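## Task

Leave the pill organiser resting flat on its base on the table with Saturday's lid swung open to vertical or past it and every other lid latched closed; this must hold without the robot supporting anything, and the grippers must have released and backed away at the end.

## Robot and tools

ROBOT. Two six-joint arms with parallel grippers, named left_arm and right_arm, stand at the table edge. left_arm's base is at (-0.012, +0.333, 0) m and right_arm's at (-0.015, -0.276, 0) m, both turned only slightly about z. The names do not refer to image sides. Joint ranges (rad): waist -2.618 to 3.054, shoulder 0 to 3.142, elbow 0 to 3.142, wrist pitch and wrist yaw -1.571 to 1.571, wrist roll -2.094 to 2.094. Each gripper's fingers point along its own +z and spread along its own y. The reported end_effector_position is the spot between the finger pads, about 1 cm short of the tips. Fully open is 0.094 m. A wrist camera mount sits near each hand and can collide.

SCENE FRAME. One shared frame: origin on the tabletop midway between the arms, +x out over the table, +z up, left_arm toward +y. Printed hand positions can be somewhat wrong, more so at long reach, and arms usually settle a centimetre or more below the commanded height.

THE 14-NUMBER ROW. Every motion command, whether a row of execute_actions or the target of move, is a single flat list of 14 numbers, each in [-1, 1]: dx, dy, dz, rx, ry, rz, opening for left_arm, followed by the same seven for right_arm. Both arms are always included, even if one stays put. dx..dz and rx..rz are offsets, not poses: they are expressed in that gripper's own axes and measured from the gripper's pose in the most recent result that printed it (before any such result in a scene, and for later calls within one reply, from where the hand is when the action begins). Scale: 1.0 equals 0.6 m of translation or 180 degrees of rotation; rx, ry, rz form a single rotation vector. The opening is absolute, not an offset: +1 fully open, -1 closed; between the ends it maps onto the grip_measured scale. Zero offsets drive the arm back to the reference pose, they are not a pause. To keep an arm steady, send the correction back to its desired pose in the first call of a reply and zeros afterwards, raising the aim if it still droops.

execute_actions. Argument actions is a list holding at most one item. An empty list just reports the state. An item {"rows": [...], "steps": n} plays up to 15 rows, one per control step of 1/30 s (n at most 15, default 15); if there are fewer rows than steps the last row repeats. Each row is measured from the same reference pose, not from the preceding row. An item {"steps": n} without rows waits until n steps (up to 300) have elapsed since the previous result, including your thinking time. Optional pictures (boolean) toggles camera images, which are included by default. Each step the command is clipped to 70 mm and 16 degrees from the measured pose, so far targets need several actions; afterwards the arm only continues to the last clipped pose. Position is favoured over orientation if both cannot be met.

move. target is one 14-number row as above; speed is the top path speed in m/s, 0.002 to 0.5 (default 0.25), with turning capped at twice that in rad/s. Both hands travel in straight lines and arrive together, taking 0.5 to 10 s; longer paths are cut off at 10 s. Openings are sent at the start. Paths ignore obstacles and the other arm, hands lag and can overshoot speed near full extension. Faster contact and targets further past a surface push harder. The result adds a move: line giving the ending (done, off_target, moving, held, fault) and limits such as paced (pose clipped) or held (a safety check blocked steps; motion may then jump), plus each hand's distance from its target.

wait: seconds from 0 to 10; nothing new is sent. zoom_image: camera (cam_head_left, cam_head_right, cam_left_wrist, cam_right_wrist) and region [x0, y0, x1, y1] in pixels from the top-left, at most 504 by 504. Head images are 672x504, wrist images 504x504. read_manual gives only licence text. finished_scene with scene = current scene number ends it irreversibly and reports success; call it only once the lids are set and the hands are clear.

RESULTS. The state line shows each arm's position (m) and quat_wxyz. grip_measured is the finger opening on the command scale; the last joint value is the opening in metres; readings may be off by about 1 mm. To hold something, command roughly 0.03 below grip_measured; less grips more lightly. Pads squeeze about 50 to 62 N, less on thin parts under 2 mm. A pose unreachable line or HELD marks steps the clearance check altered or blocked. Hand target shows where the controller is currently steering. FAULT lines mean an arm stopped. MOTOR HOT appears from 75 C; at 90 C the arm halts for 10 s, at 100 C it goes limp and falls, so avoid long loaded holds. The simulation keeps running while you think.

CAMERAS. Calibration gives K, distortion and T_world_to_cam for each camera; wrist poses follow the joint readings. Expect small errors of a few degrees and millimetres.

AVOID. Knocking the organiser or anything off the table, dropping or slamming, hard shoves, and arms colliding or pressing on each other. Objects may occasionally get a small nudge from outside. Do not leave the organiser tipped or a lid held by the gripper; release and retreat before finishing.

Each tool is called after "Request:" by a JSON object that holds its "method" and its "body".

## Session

Request:
{"method": "execute_actions", "body": {"actions": []}}

Scene clock: 0.00 s of 4800.00 s.
left_arm: end_effector_position=(+0.5107, +0.4771, +0.1081) grip_measured=+1.000 end_effector_quat_wxyz=(+0.074, -0.479, +0.774, -0.406) | right_arm: end_effector_position=(+0.0862, +0.1724, +0.1095) grip_measured=+1.000 end_effector_quat_wxyz=(+0.074, -0.310, +0.732, +0.603)
Joint positions: left_arm=[ 0.452  2.475  2.281 -1.13   0.824 -0.707  0.094] | right_arm=[ 1.003  1.84   0.736  0.744 -0.732  0.801  0.094]
Joint velocities: left_arm=[ 0.007  0.007  0.012  0.037 -0.022 -0.007  0.   ] | right_arm=[-0.007 -0.002  0.002 -0.022  0.081 -0.007  0.   ]
Hand target (left_arm): +0.514, +0.478, +0.126; +0.095, -0.466, +0.778, -0.411
Hand target (right_arm): +0.088, +0.176, +0.123; +0.088, -0.318, +0.718, +0.613
camera_calibration (this result's frames):
cam_left_wrist: T_world_to_cam=[[0.745452, -0.0285305, 0.665949, -0.441677], [-0.627381, -0.367511, 0.686534, 0.455471], [0.225157, -0.929581, -0.291861, 0.491891], [0, 0, 0, 1]] pos_world=[0.50425, 0.612042, 0.125001]
cam_right_wrist: T_world_to_cam=[[0.297832, -0.171718, -0.939047, 0.11109], [-0.777956, -0.613753, -0.134506, 0.235589], [-0.553246, 0.770597, -0.316384, 0.0663109], [0, 0, 0, 1]] pos_world=[0.186878, 0.112571, 0.156986]

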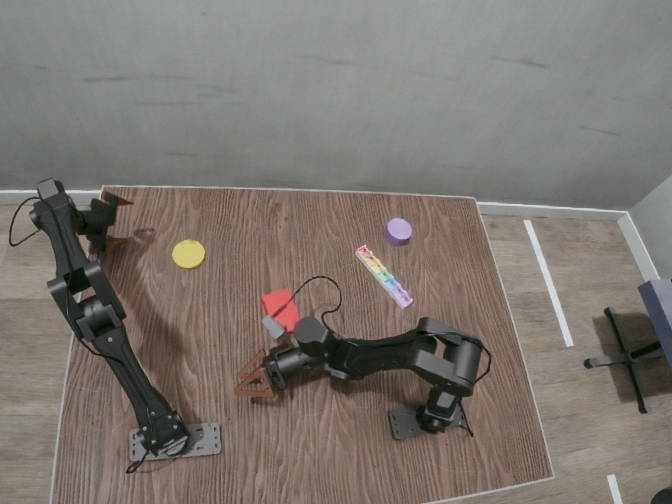

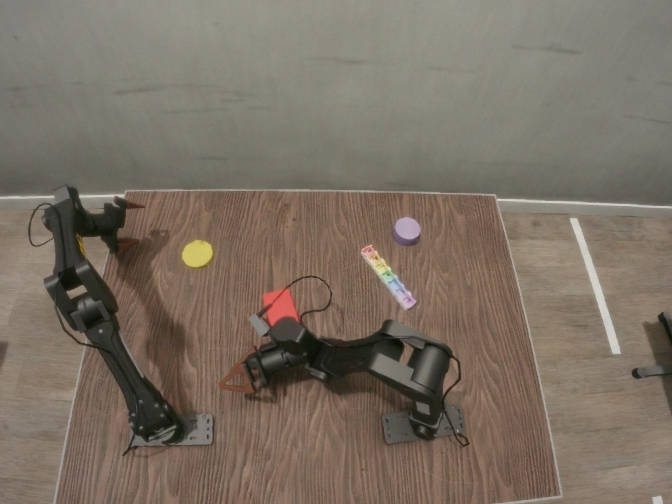

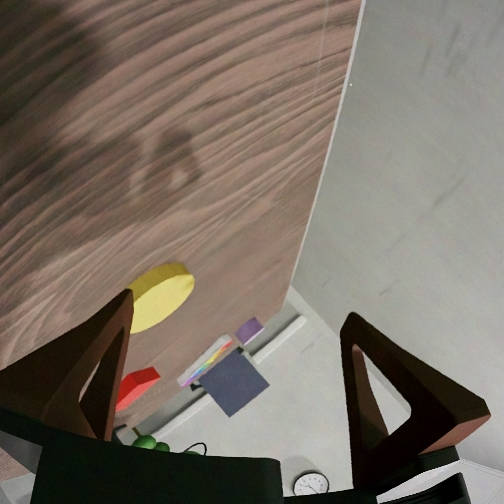

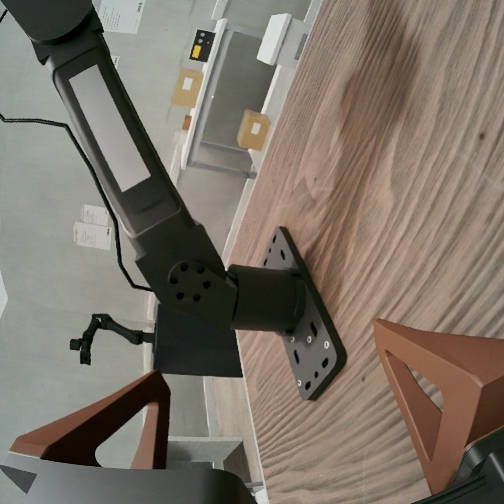

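Request:
{"method": "zoom_image", "body": {"camera": "cam_head_left", "region": [340, 210, 440, 320]}}

Request:
{"method": "zoom_image", "body": {"camera": "cam_head_right", "region": [345, 210, 445, 320]}}

Region (340, 210, 440, 320) of cam_head_left's 672x504 image, scaled by 4.582, with more detail than that image has; it fills the left 458 columns of this view, and the rest is white.

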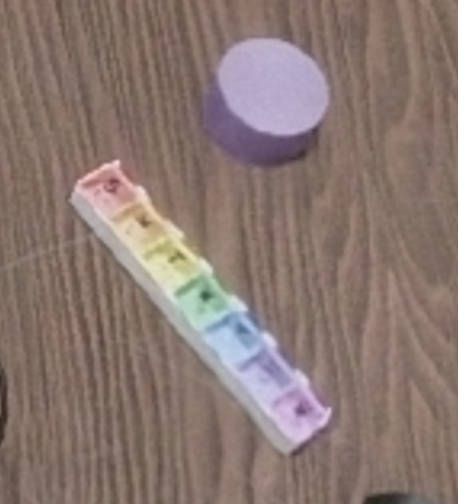

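Region (345, 210, 445, 320) of cam_head_right's 672x504 image, scaled by 4.582, with more detail than that image has; it fills the left 458 columns of this view, and the rest is white.

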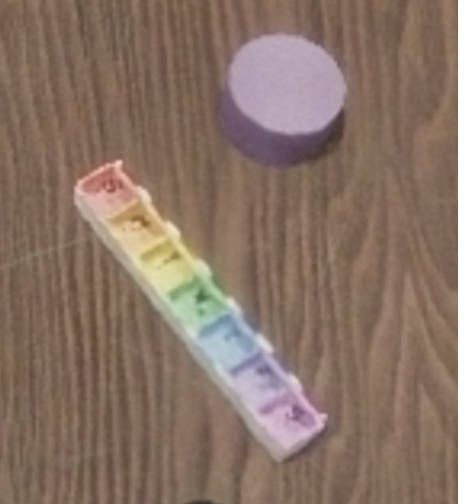

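Request:
{"method": "move", "body": {"target": [0,0,0,0,0,0,-0.82, -0.178,-0.218,-0.753,0.436,-0.170,0.478,-1], "speed": 0.3}}

Request:
{"method": "move", "body": {"target": [0.973,0.044,0.257,0.147,0.073,0.139,-0.82, 0,0,0,0,0,0,-1], "speed": 0.3}}

Scene clock: 82.10 s of 4800.00 s.
left_arm: end_effector_position=(+0.5106, +0.4774, +0.1077) grip_measured=-0.818 end_effector_quat_wxyz=(+0.073, -0.481, +0.774, -0.405) | right_arm: end_effector_position=(+0.3558, -0.2114, +0.1590) grip_measured=-0.986 end_effector_quat_wxyz=(-0.018, +0.468, +0.884, +0.001)
Joint positions: left_arm=[ 0.452  2.475  2.281 -1.13   0.821 -0.709  0.009] | right_arm=[ 0.077  2.029  1.996 -1.565 -0.024  1.132  0.001]
Joint velocities: left_arm=[ 0.012  0.017 -0.007  0.081 -0.051 -0.037 -0.   ] | right_arm=[-0.012  0.002 -0.007 -0.081 -0.007 -0.051 -0.   ]
Hand target (left_arm): +0.511, +0.477, +0.108; +0.074, -0.479, +0.774, -0.406
Hand target (right_arm): +0.359, -0.216, +0.170; -0.003, +0.472, +0.882, -0.000
Off the commanded pose (left_arm): 0.000 m, 0 deg.
Off the commanded pose (right_arm): 0.015 m, 2 deg.
joint sent to its limit (right arm) — the command would take joint 4 (wrist pitch) past its lower limit, so that joint was sent only as far as its limit.
After step 90, 74.87 s passed at rest.
move: off_target (right_arm)
camera_calibration (this result's frames):
cam_left_wrist: T_world_to_cam=[[0.74735, -0.0273352, 0.663868, -0.442696], [-0.624597, -0.369653, 0.687921, 0.455222], [0.226596, -0.928768, -0.293334, 0.491148], [0, 0, 0, 1]] pos_world=[0.503887, 0.612335, 0.124805]
cam_right_wrist: T_world_to_cam=[[-0.950285, -0.311035, 0.0146895, 0.2744], [-0.285942, 0.890352, 0.354275, 0.281647], [-0.123271, 0.332462, -0.935026, 0.379726], [0, 0, 0, 1]] pos_world=[0.388102, -0.291661, 0.251242]

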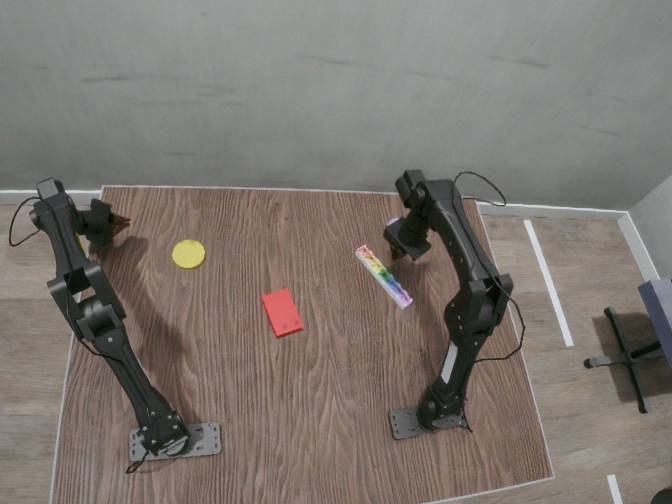

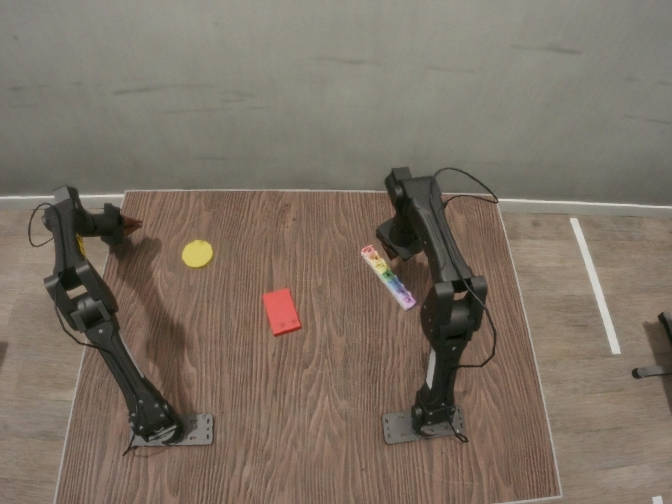

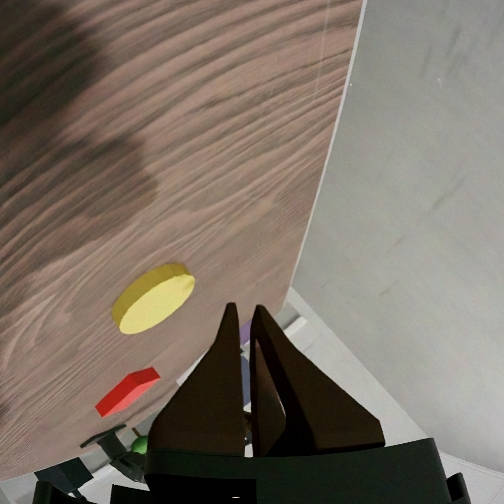

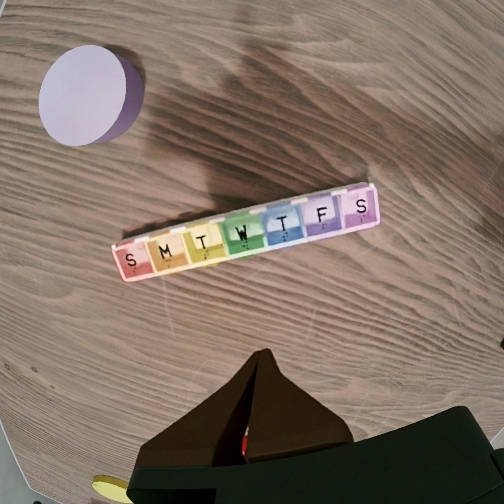

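Scene clock: 84.83 s of 4800.00 s.
left_arm: end_effector_position=(+0.2497, -0.0690, +0.1356) grip_measured=-0.818 end_effector_quat_wxyz=(+0.155, -0.231, +0.762, -0.584) | right_arm: end_effector_position=(+0.3558, -0.2115, +0.1590) grip_measured=-0.986 end_effector_quat_wxyz=(-0.018, +0.468, +0.884, +0.001)
Joint positions: left_arm=[-1.044  1.725  0.708  0.744  0.03  -1.598  0.009] | right_arm=[ 0.077  2.029  1.996 -1.565 -0.024  1.132  0.001]
Joint velocities: left_arm=[-0.002  0.007 -0.017  0.066 -0.051 -0.022 -0.   ] | right_arm=[ 0.002 -0.007 -0.012  0.037 -0.022 -0.037 -0.001]
Hand target (left_arm): +0.257, -0.076, +0.152; +0.168, -0.227, +0.748, -0.601
Hand target (right_arm): +0.356, -0.212, +0.159; -0.018, +0.468, +0.884, +0.001
Off the commanded pose (left_arm): 0.019 m, 3 deg.
Off the commanded pose (right_arm): 0.000 m, 0 deg.
move: off_target (left_arm)
camera_calibration (this result's frames):
cam_left_wrist: T_world_to_cam=[[0.30383, -0.0669079, 0.950374, -0.211973], [-0.95255, -0.00212806, 0.304376, 0.230298], [-0.0183427, -0.997757, -0.0643797, 0.0763196], [0, 0, 0, 1]] pos_world=[0.285174, 0.0624558, 0.13627]
cam_right_wrist: T_world_to_cam=[[-0.950283, -0.31104, 0.0147495, 0.274378], [-0.285973, 0.890482, 0.353922, 0.281805], [-0.123218, 0.332108, -0.935158, 0.379675], [0, 0, 0, 1]] pos_world=[0.388108, -0.291693, 0.251273]

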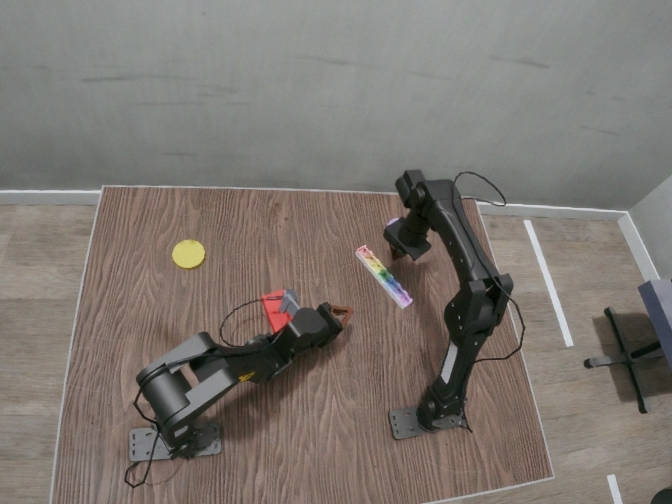

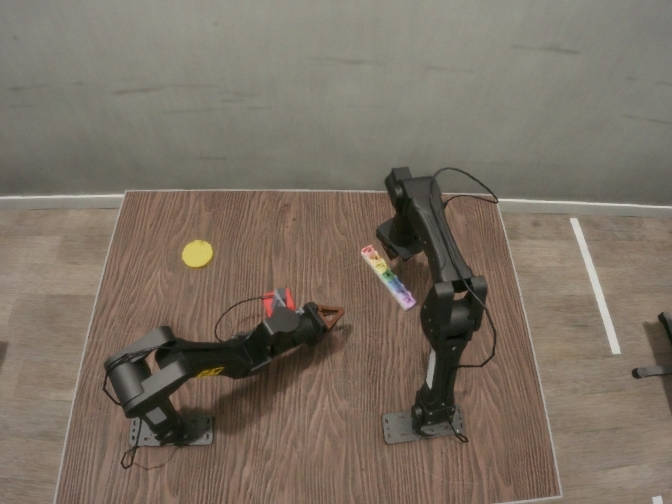

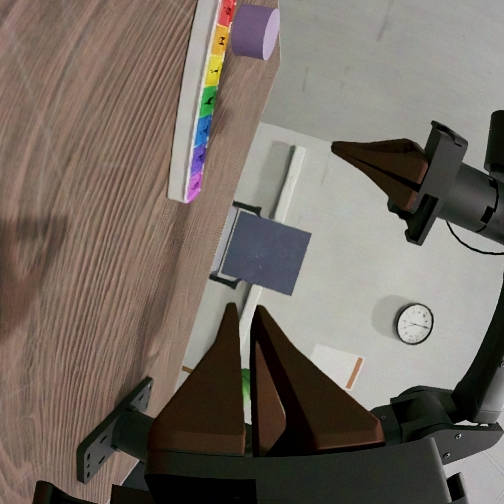

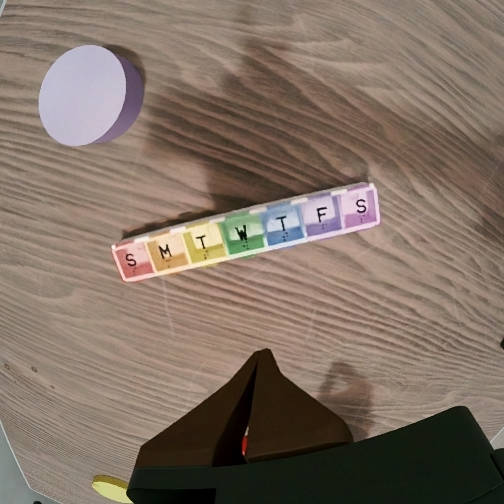

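Request:
{"method": "move", "body": {"target": [0.075,0.054,0.225,0.02,0,0,-0.82, -0.024,-0.042,0.15,0,0,0,-1], "speed": 0.15}}

Scene clock: 97.73 s of 4800.00 s.
left_arm: end_effector_position=(+0.2713, -0.1845, +0.0478) grip_measured=-0.818 end_effector_quat_wxyz=(+0.153, -0.232, +0.759, -0.588) | right_arm: end_effector_position=(+0.3388, -0.2319, +0.0593) grip_measured=-0.986 end_effector_quat_wxyz=(-0.036, +0.467, +0.884, -0.010)
Joint positions: left_arm=[-1.153  2.31   1.149  0.897 -0.073 -1.632  0.009] | right_arm=[ 0.028  1.991  1.541 -1.191 -0.024  1.08   0.001]
Joint velocities: left_arm=[-0.012 -0.007 -0.007  0.022 -0.051  0.022 -0.   ] | right_arm=[ 0.002 -0.002 -0.012 -0.007 -0.007 -0.007 -0.001]
Hand target (left_arm): +0.274, -0.194, +0.066; +0.161, -0.227, +0.744, -0.608
Hand target (right_arm): +0.341, -0.234, +0.068; -0.019, +0.468, +0.884, +0.001
Off the commanded pose (left_arm): 0.025 m, 3 deg.
Off the commanded pose (right_arm): 0.011 m, 2 deg.
After step 90, 8.30 s passed at rest.
move: off_target (left_arm, right_arm)
camera_calibration (this result's frames):
cam_left_wrist: T_world_to_cam=[[0.303893, -0.0570452, 0.950997, -0.141054], [-0.952514, 0.0018468, 0.304489, 0.278052], [-0.019126, -0.99837, -0.0537752, -0.0445744], [0, 0, 0, 1]] pos_world=[0.306861, -0.0530617, 0.0470811]
cam_right_wrist: T_world_to_cam=[[-0.948001, -0.313404, 0.055421, 0.249592], [-0.273301, 0.890863, 0.362863, 0.325624], [-0.163095, 0.328848, -0.930193, 0.303531], [0, 0, 0, 1]] pos_world=[0.375112, -0.311679, 0.150352]

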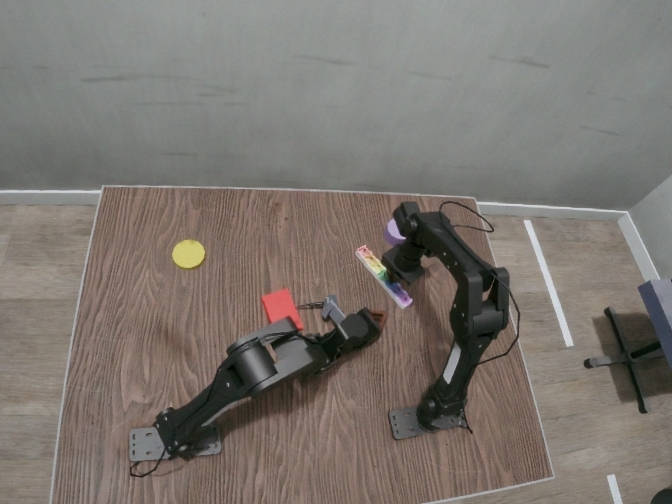

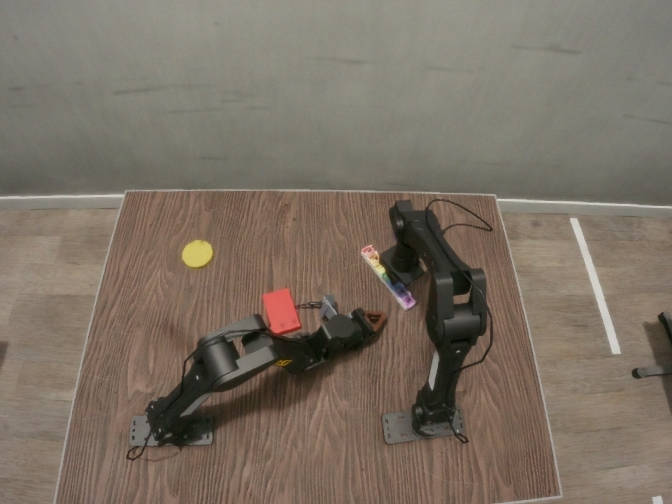

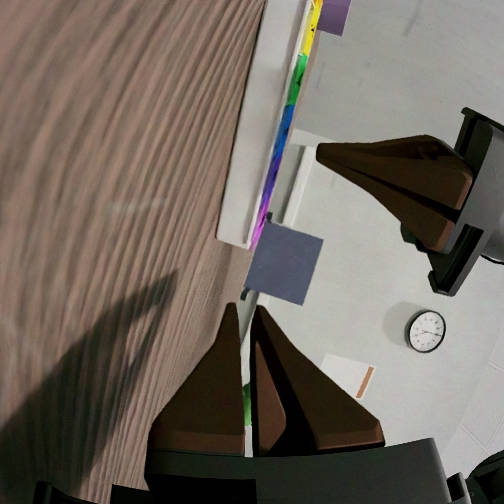

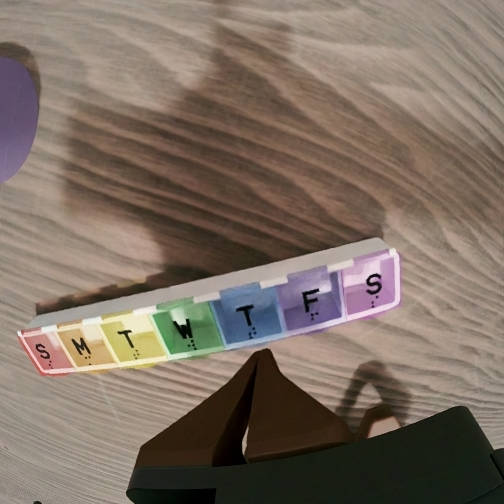

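Request:
{"method": "move", "body": {"target": [-0.003,-0.02,0.05,0.01,0,0,-0.82, 0,0,0.06,0,0,0,-1], "speed": 0.06}}

Scene clock: 112.60 s of 4800.00 s.
left_arm: end_effector_position=(+0.2809, -0.2055, +0.0415) grip_measured=-0.818 end_effector_quat_wxyz=(+0.151, -0.231, +0.758, -0.591) | right_arm: end_effector_position=(+0.3367, -0.2320, +0.0394) grip_measured=-0.987 end_effector_quat_wxyz=(-0.039, +0.467, +0.884, -0.012)
Joint positions: left_arm=[-1.153  2.387  1.267  0.862 -0.067 -1.636  0.009] | right_arm=[ 0.028  2.009  1.486 -1.125 -0.024  1.08   0.001]
Joint velocities: left_arm=[ 0.002  0.017  0.007 -0.051 -0.037  0.037 -0.   ] | right_arm=[-0.002  0.012 -0.002  0.037 -0.051  0.022  0.001]
Hand target (left_arm): +0.290, -0.210, +0.051; +0.157, -0.229, +0.750, -0.600
Hand target (right_arm): +0.336, -0.231, +0.024; -0.037, +0.467, +0.884, -0.010
Off the commanded pose (left_arm): 0.014 m, 2 deg.
Off the commanded pose (right_arm): 0.016 m, 0 deg.
After step 90, 10.97 s passed at rest.
move: off_target (left_arm, right_arm)
camera_calibration (this result's frames):
cam_left_wrist: T_world_to_cam=[[0.305226, -0.0507976, 0.950924, -0.138218], [-0.951984, 0.00862274, 0.306027, 0.290443], [-0.023745, -0.998672, -0.0457266, -0.0647812], [0, 0, 0, 1]] pos_world=[0.317146, -0.0742207, 0.0395893]
cam_right_wrist: T_world_to_cam=[[-0.947536, -0.313348, 0.0631633, 0.248181], [-0.270364, 0.891051, 0.364597, 0.331386], [-0.170527, 0.328391, -0.929021, 0.287109], [0, 0, 0, 1]] pos_world=[0.373716, -0.311799, 0.130232]

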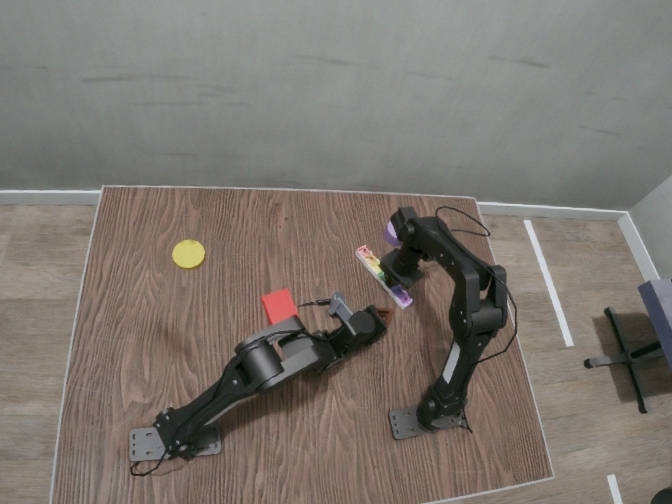

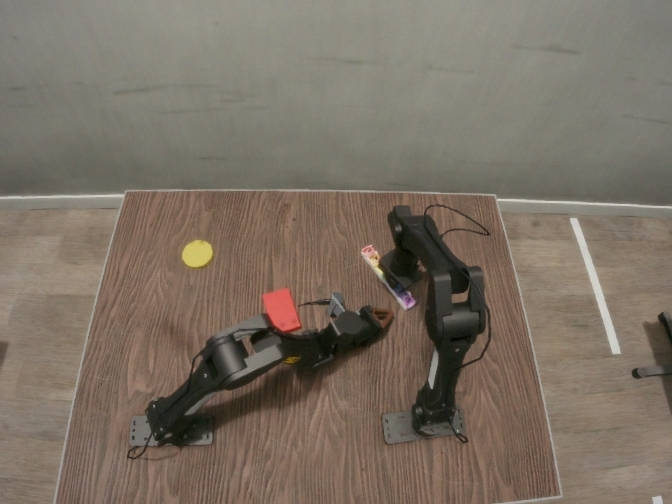

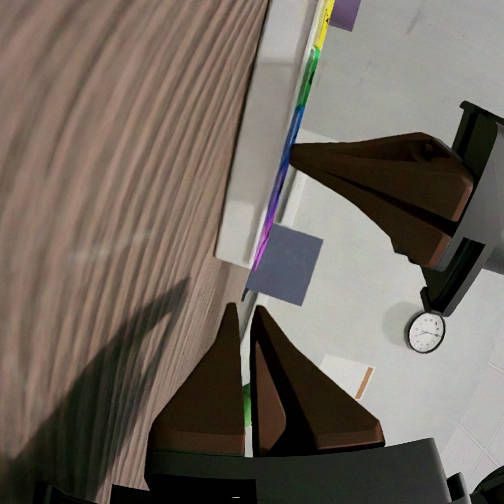

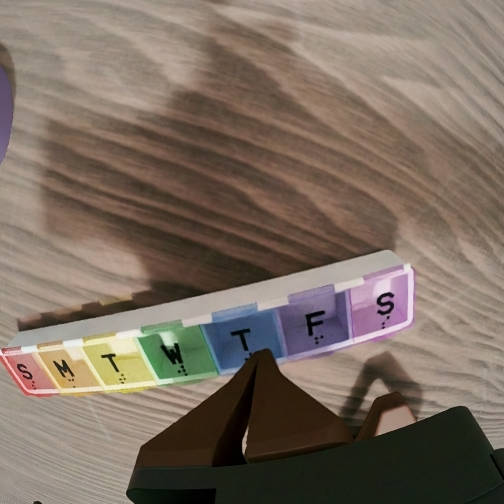

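Request:
{"method": "zoom_image", "body": {"camera": "cam_right_wrist", "region": [190, 270, 450, 450]}}

Request:
{"method": "zoom_image", "body": {"camera": "cam_left_wrist", "region": [170, 130, 370, 330]}}

Region (190, 270, 450, 450) of cam_right_wrist's 504x504 image, scaled by 1.938, with more detail than that image has; it fills the top 349 rows of this view, and the rest is white.

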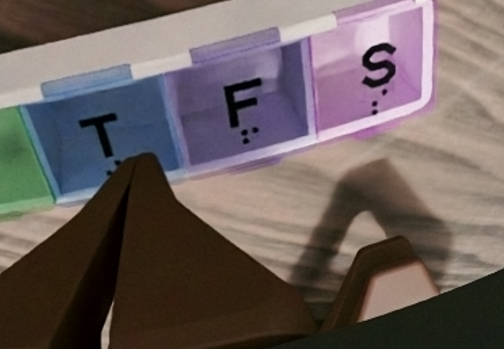

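Region (170, 130, 370, 330) of cam_left_wrist's 504x504 image, scaled by 2.520, with more detail than that image has.

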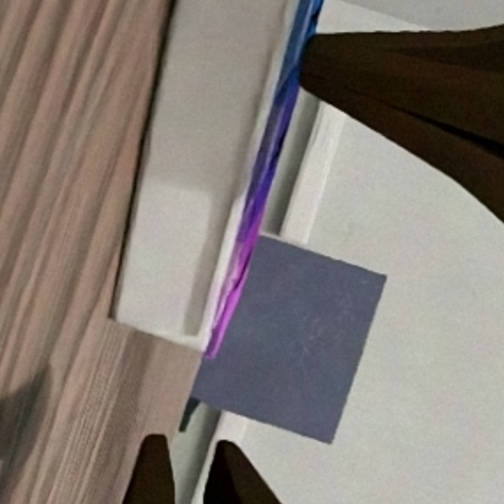

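Request:
{"method": "move", "body": {"target": [0.012,-0.02,0.034,0.01,0,0,-0.82, 0,0,0.025,0,0,0,-1], "speed": 0.04}}

Request:
{"method": "zoom_image", "body": {"camera": "cam_right_wrist", "region": [190, 270, 450, 450]}}

Request:
{"method": "zoom_image", "body": {"camera": "cam_left_wrist", "region": [170, 170, 350, 350]}}

Scene clock: 129.30 s of 4800.00 s.
left_arm: end_effector_position=(+0.2884, -0.2187, +0.0395) grip_measured=-0.818 end_effector_quat_wxyz=(+0.151, -0.234, +0.754, -0.596) | right_arm: end_effector_position=(+0.3365, -0.2321, +0.0394) grip_measured=-0.987 end_effector_quat_wxyz=(-0.040, +0.467, +0.884, -0.012)
Joint positions: left_arm=[-1.153  2.436  1.347  0.841 -0.07  -1.641  0.009] | right_arm=[ 0.028  2.009  1.486 -1.126 -0.024  1.08   0.001]
Joint velocities: left_arm=[ 0.007 -0.002 -0.002 -0.066 -0.007 -0.007 -0.001] | right_arm=[ 0.017  0.007  0.002 -0.037 -0.037  0.007  0.   ]
Hand target (left_arm): +0.287, -0.228, +0.048; +0.154, -0.229, +0.748, -0.603
Hand target (right_arm): +0.335, -0.232, +0.025; -0.040, +0.467, +0.884, -0.012
Off the commanded pose (left_arm): 0.013 m, 1 deg.
Off the commanded pose (right_arm): 0.015 m, 0 deg.
After step 90, 12.80 s passed at rest.
move: off_target (left_arm, right_arm)
camera_calibration (this result's frames):
cam_left_wrist: T_world_to_cam=[[0.304781, -0.0383455, 0.95165, -0.136501], [-0.952226, 0.00801836, 0.305288, 0.298183], [-0.0193371, -0.999232, -0.0340698, -0.0797314], [0, 0, 0, 1]] pos_world=[0.323999, -0.0872953, 0.036153]
cam_right_wrist: T_world_to_cam=[[-0.947487, -0.313342, 0.063908, 0.247952], [-0.270088, 0.891082, 0.364727, 0.331257], [-0.171232, 0.328314, -0.928919, 0.287313], [0, 0, 0, 1]] pos_world=[0.373597, -0.311812, 0.130226]

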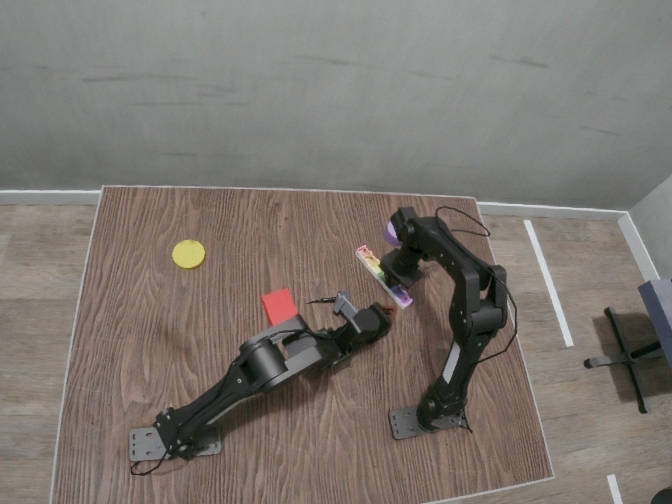

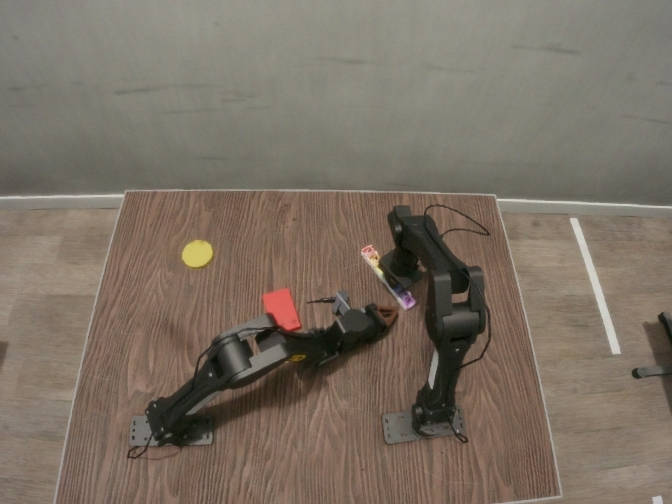

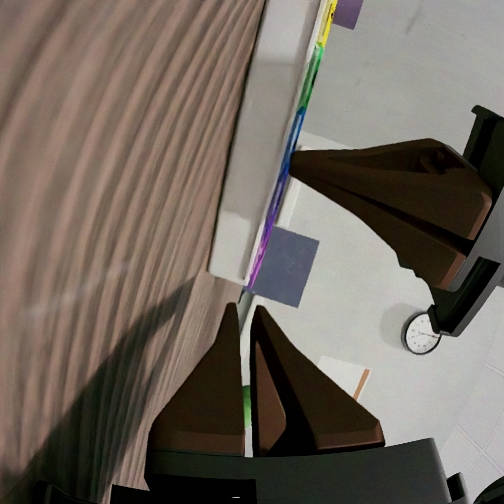

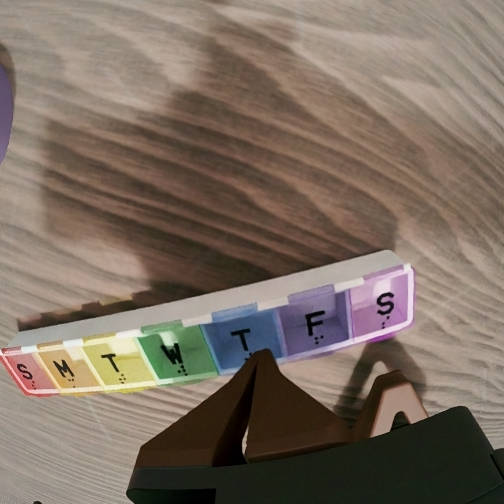

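Region (190, 270, 450, 450) of cam_right_wrist's 504x504 image, scaled by 1.938, with more detail than that image has; it fills the top 349 rows of this view, and the rest is white.

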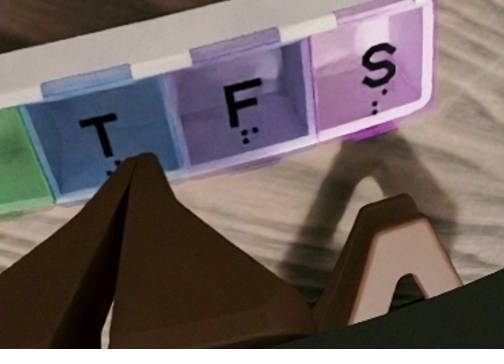

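Region (170, 170, 350, 350) of cam_left_wrist's 504x504 image, scaled by 2.800, with more detail than that image has.

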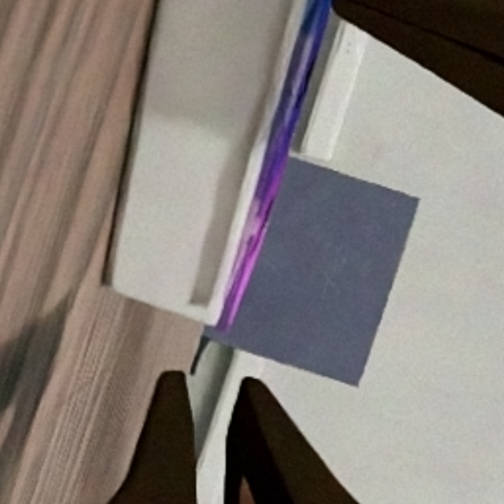

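Request:
{"method": "move", "body": {"target": [0.005,-0.027,0.03,0.01,0,0,-0.82, 0,0,0.025,0,0,0,-1], "speed": 0.04}}

Request:
{"method": "zoom_image", "body": {"camera": "cam_right_wrist", "region": [190, 270, 450, 450]}}

Request:
{"method": "zoom_image", "body": {"camera": "cam_left_wrist", "region": [170, 170, 350, 350]}}

Scene clock: 170.13 s of 4800.00 s.
left_arm: end_effector_position=(+0.2946, -0.2305, +0.0406) grip_measured=-0.818 end_effector_quat_wxyz=(+0.150, -0.235, +0.751, -0.598) | right_arm: end_effector_position=(+0.3365, -0.2321, +0.0394) grip_measured=-0.987 end_effector_quat_wxyz=(-0.040, +0.467, +0.884, -0.012)
Joint positions: left_arm=[-1.153  2.471  1.42   0.809 -0.07  -1.645  0.009] | right_arm=[ 0.028  2.009  1.486 -1.126 -0.024  1.08   0.001]
Joint velocities: left_arm=[-0.022 -0.007 -0.002 -0.037  0.007 -0.037  0.   ] | right_arm=[ 0.022 -0.007  0.022 -0.007 -0.037 -0.066  0.   ]
Hand target (left_arm): +0.297, -0.237, +0.051; +0.154, -0.231, +0.744, -0.607
Hand target (right_arm): +0.335, -0.232, +0.025; -0.040, +0.467, +0.884, -0.013
Off the commanded pose (left_arm): 0.013 m, 1 deg.
Off the commanded pose (right_arm): 0.015 m, 0 deg.
After step 90, 36.97 s passed at rest.
move: off_target (left_arm, right_arm)
camera_calibration (this result's frames):
cam_left_wrist: T_world_to_cam=[[0.304921, -0.0306695, 0.951884, -0.138121], [-0.952207, 0.00912281, 0.305318, 0.304108], [-0.0180478, -0.999488, -0.0264219, -0.0921712], [0, 0, 0, 1]] pos_world=[0.330027, -0.0991344, 0.0361902]
cam_right_wrist: T_world_to_cam=[[-0.947487, -0.313342, 0.063908, 0.247952], [-0.270088, 0.891082, 0.364727, 0.331257], [-0.171232, 0.328314, -0.928919, 0.287313], [0, 0, 0, 1]] pos_world=[0.373597, -0.311812, 0.130226]

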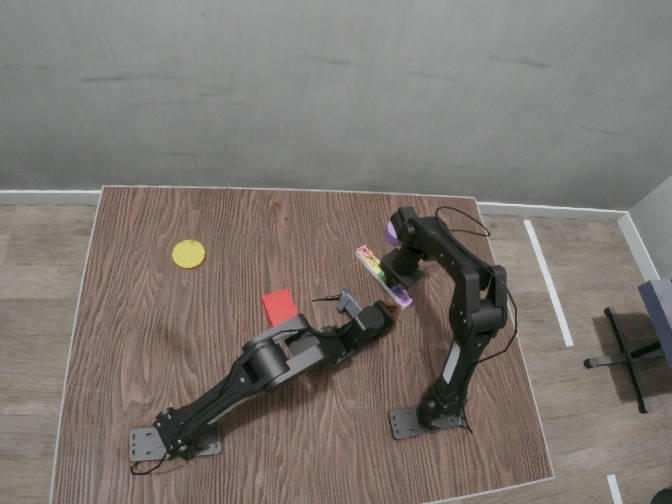

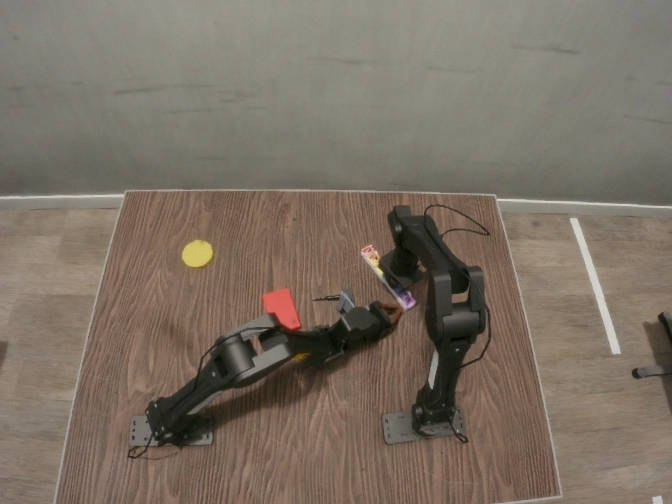

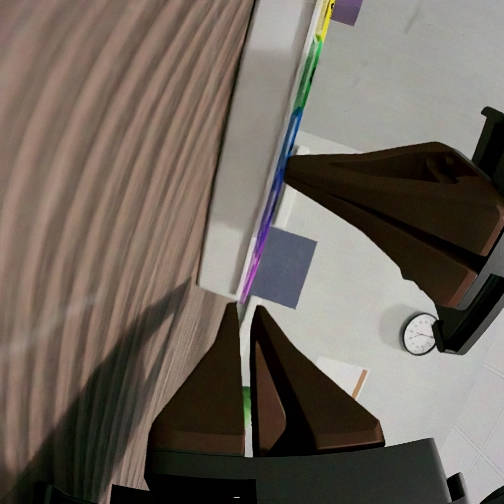

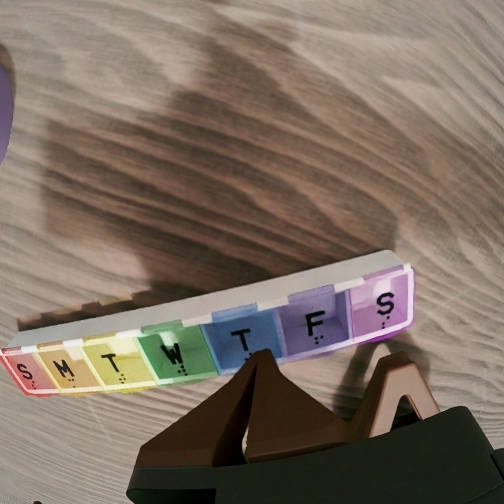

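Region (190, 270, 450, 450) of cam_right_wrist's 504x504 image, scaled by 1.938, with more detail than that image has; it fills the top 349 rows of this view, and the rest is white.

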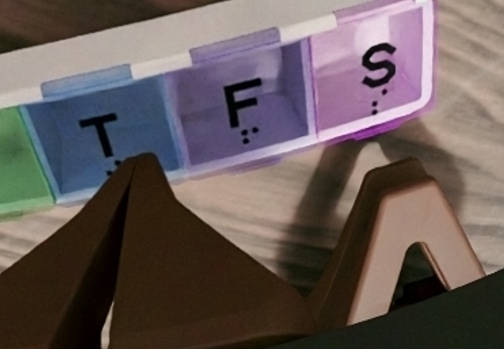

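Region (170, 170, 350, 350) of cam_left_wrist's 504x504 image, scaled by 2.800, with more detail than that image has.

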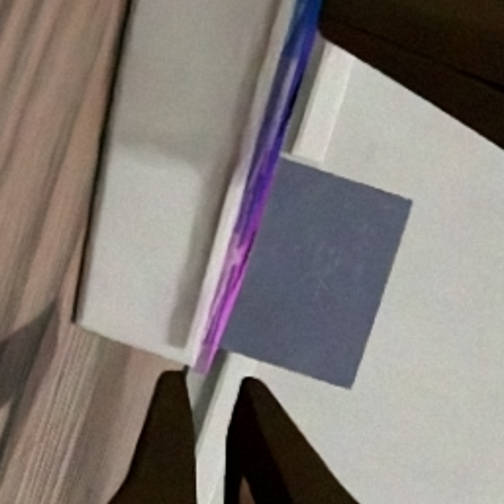

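Request:
{"method": "execute_actions", "body": {"actions": [{"rows":[[-0.01,-0.022,0.028,0.01,0,0,-0.82, 0,0,0.025,0,0,0,-1]],"steps":15}]}}

Request:
{"method": "zoom_image", "body": {"camera": "cam_right_wrist", "region": [250, 270, 450, 420]}}

Request:
{"method": "zoom_image", "body": {"camera": "cam_left_wrist", "region": [190, 220, 310, 340]}}

Scene clock: 177.73 s of 4800.00 s.
left_arm: end_effector_position=(+0.3027, -0.2397, +0.0425) grip_measured=-0.818 end_effector_quat_wxyz=(+0.150, -0.234, +0.746, -0.605) | right_arm: end_effector_position=(+0.3365, -0.2321, +0.0394) grip_measured=-0.987 end_effector_quat_wxyz=(-0.040, +0.467, +0.884, -0.012)
Joint positions: left_arm=[-1.146  2.505  1.485  0.795 -0.061 -1.645  0.009] | right_arm=[ 0.028  2.009  1.486 -1.126 -0.024  1.08   0.001]
Joint velocities: left_arm=[-0.012  0.007  0.002 -0.081 -0.051  0.022  0.   ] | right_arm=[-0.022 -0.002 -0.012  0.007 -0.037  0.066  0.   ]
Hand target (left_arm): +0.310, -0.243, +0.049; +0.154, -0.232, +0.742, -0.610
Hand target (right_arm): +0.335, -0.232, +0.025; -0.040, +0.467, +0.884, -0.013
Off the commanded pose (left_arm): 0.011 m, 1 deg.
Off the commanded pose (right_arm): 0.015 m, 0 deg.
Steps of this call (steps 1 to 90: nothing new was sent; then 4.10 s passed at rest; steps 91 to 105: all 15 steps of this action). Readings (end_effector_position):
91: left_arm (+0.2953, -0.2317, +0.0407) | right_arm (+0.3365, -0.2321, +0.0394)
92: left_arm (+0.2969, -0.2345, +0.0416) | right_arm (+0.3365, -0.2321, +0.0394)
94: left_arm (+0.2998, -0.2383, +0.0421) | right_arm (+0.3365, -0.2321, +0.0394)
98: left_arm (+0.3027, -0.2395, +0.0425) | right_arm (+0.3365, -0.2321, +0.0394)
105: the state above
camera_calibration (this result's frames):
cam_left_wrist: T_world_to_cam=[[0.299517, -0.0164481, 0.953949, -0.137752], [-0.953882, 0.0157676, 0.299768, 0.313707], [-0.0199721, -0.99974, -0.0109669, -0.101268], [0, 0, 0, 1]] pos_world=[0.338477, -0.108454, 0.0362588]
cam_right_wrist: T_world_to_cam=[[-0.947487, -0.313342, 0.063908, 0.247952], [-0.270088, 0.891082, 0.364727, 0.331257], [-0.171232, 0.328314, -0.928919, 0.287313], [0, 0, 0, 1]] pos_world=[0.373597, -0.311812, 0.130226]

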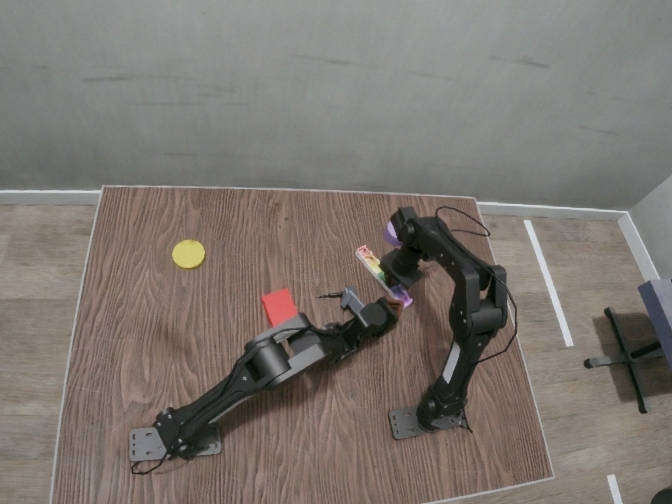

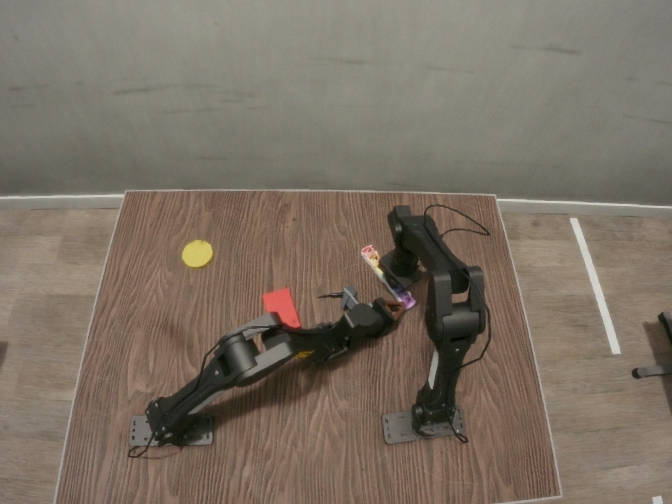

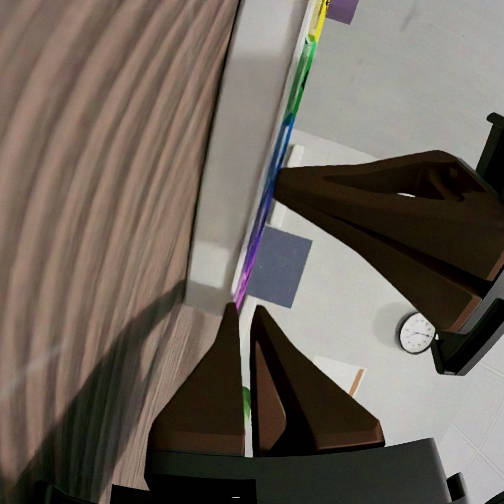

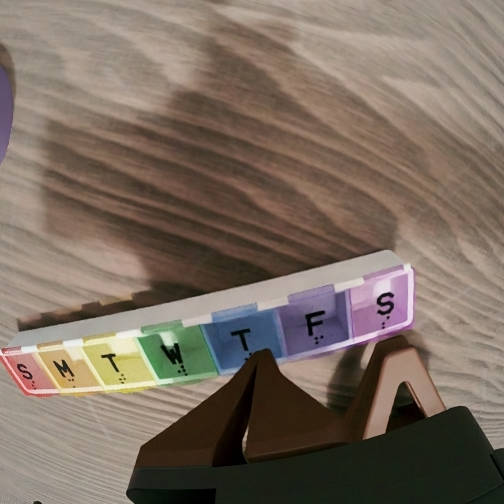

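Region (250, 270, 450, 420) of cam_right_wrist's 504x504 image, scaled by 2.520, with more detail than that image has; it fills the top 378 rows of this view, and the rest is white.

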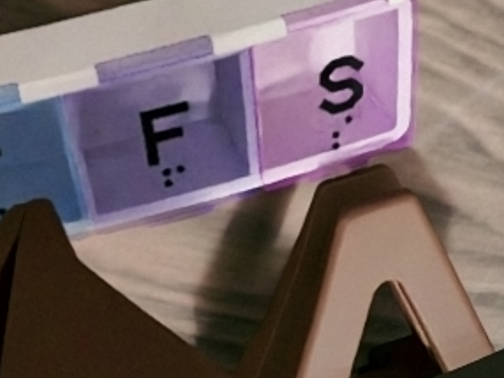

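Region (190, 220, 310, 340) of cam_left_wrist's 504x504 image, scaled by 4.200, with more detail than that image has.

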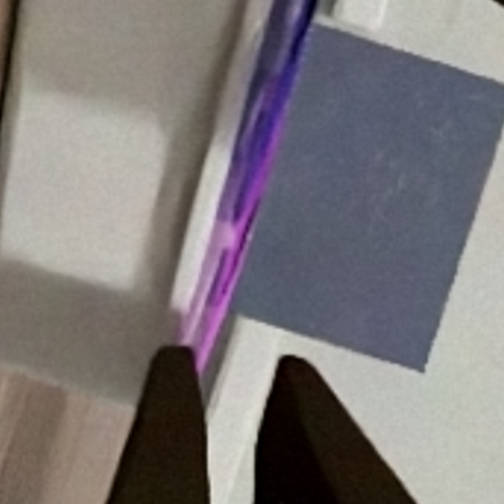

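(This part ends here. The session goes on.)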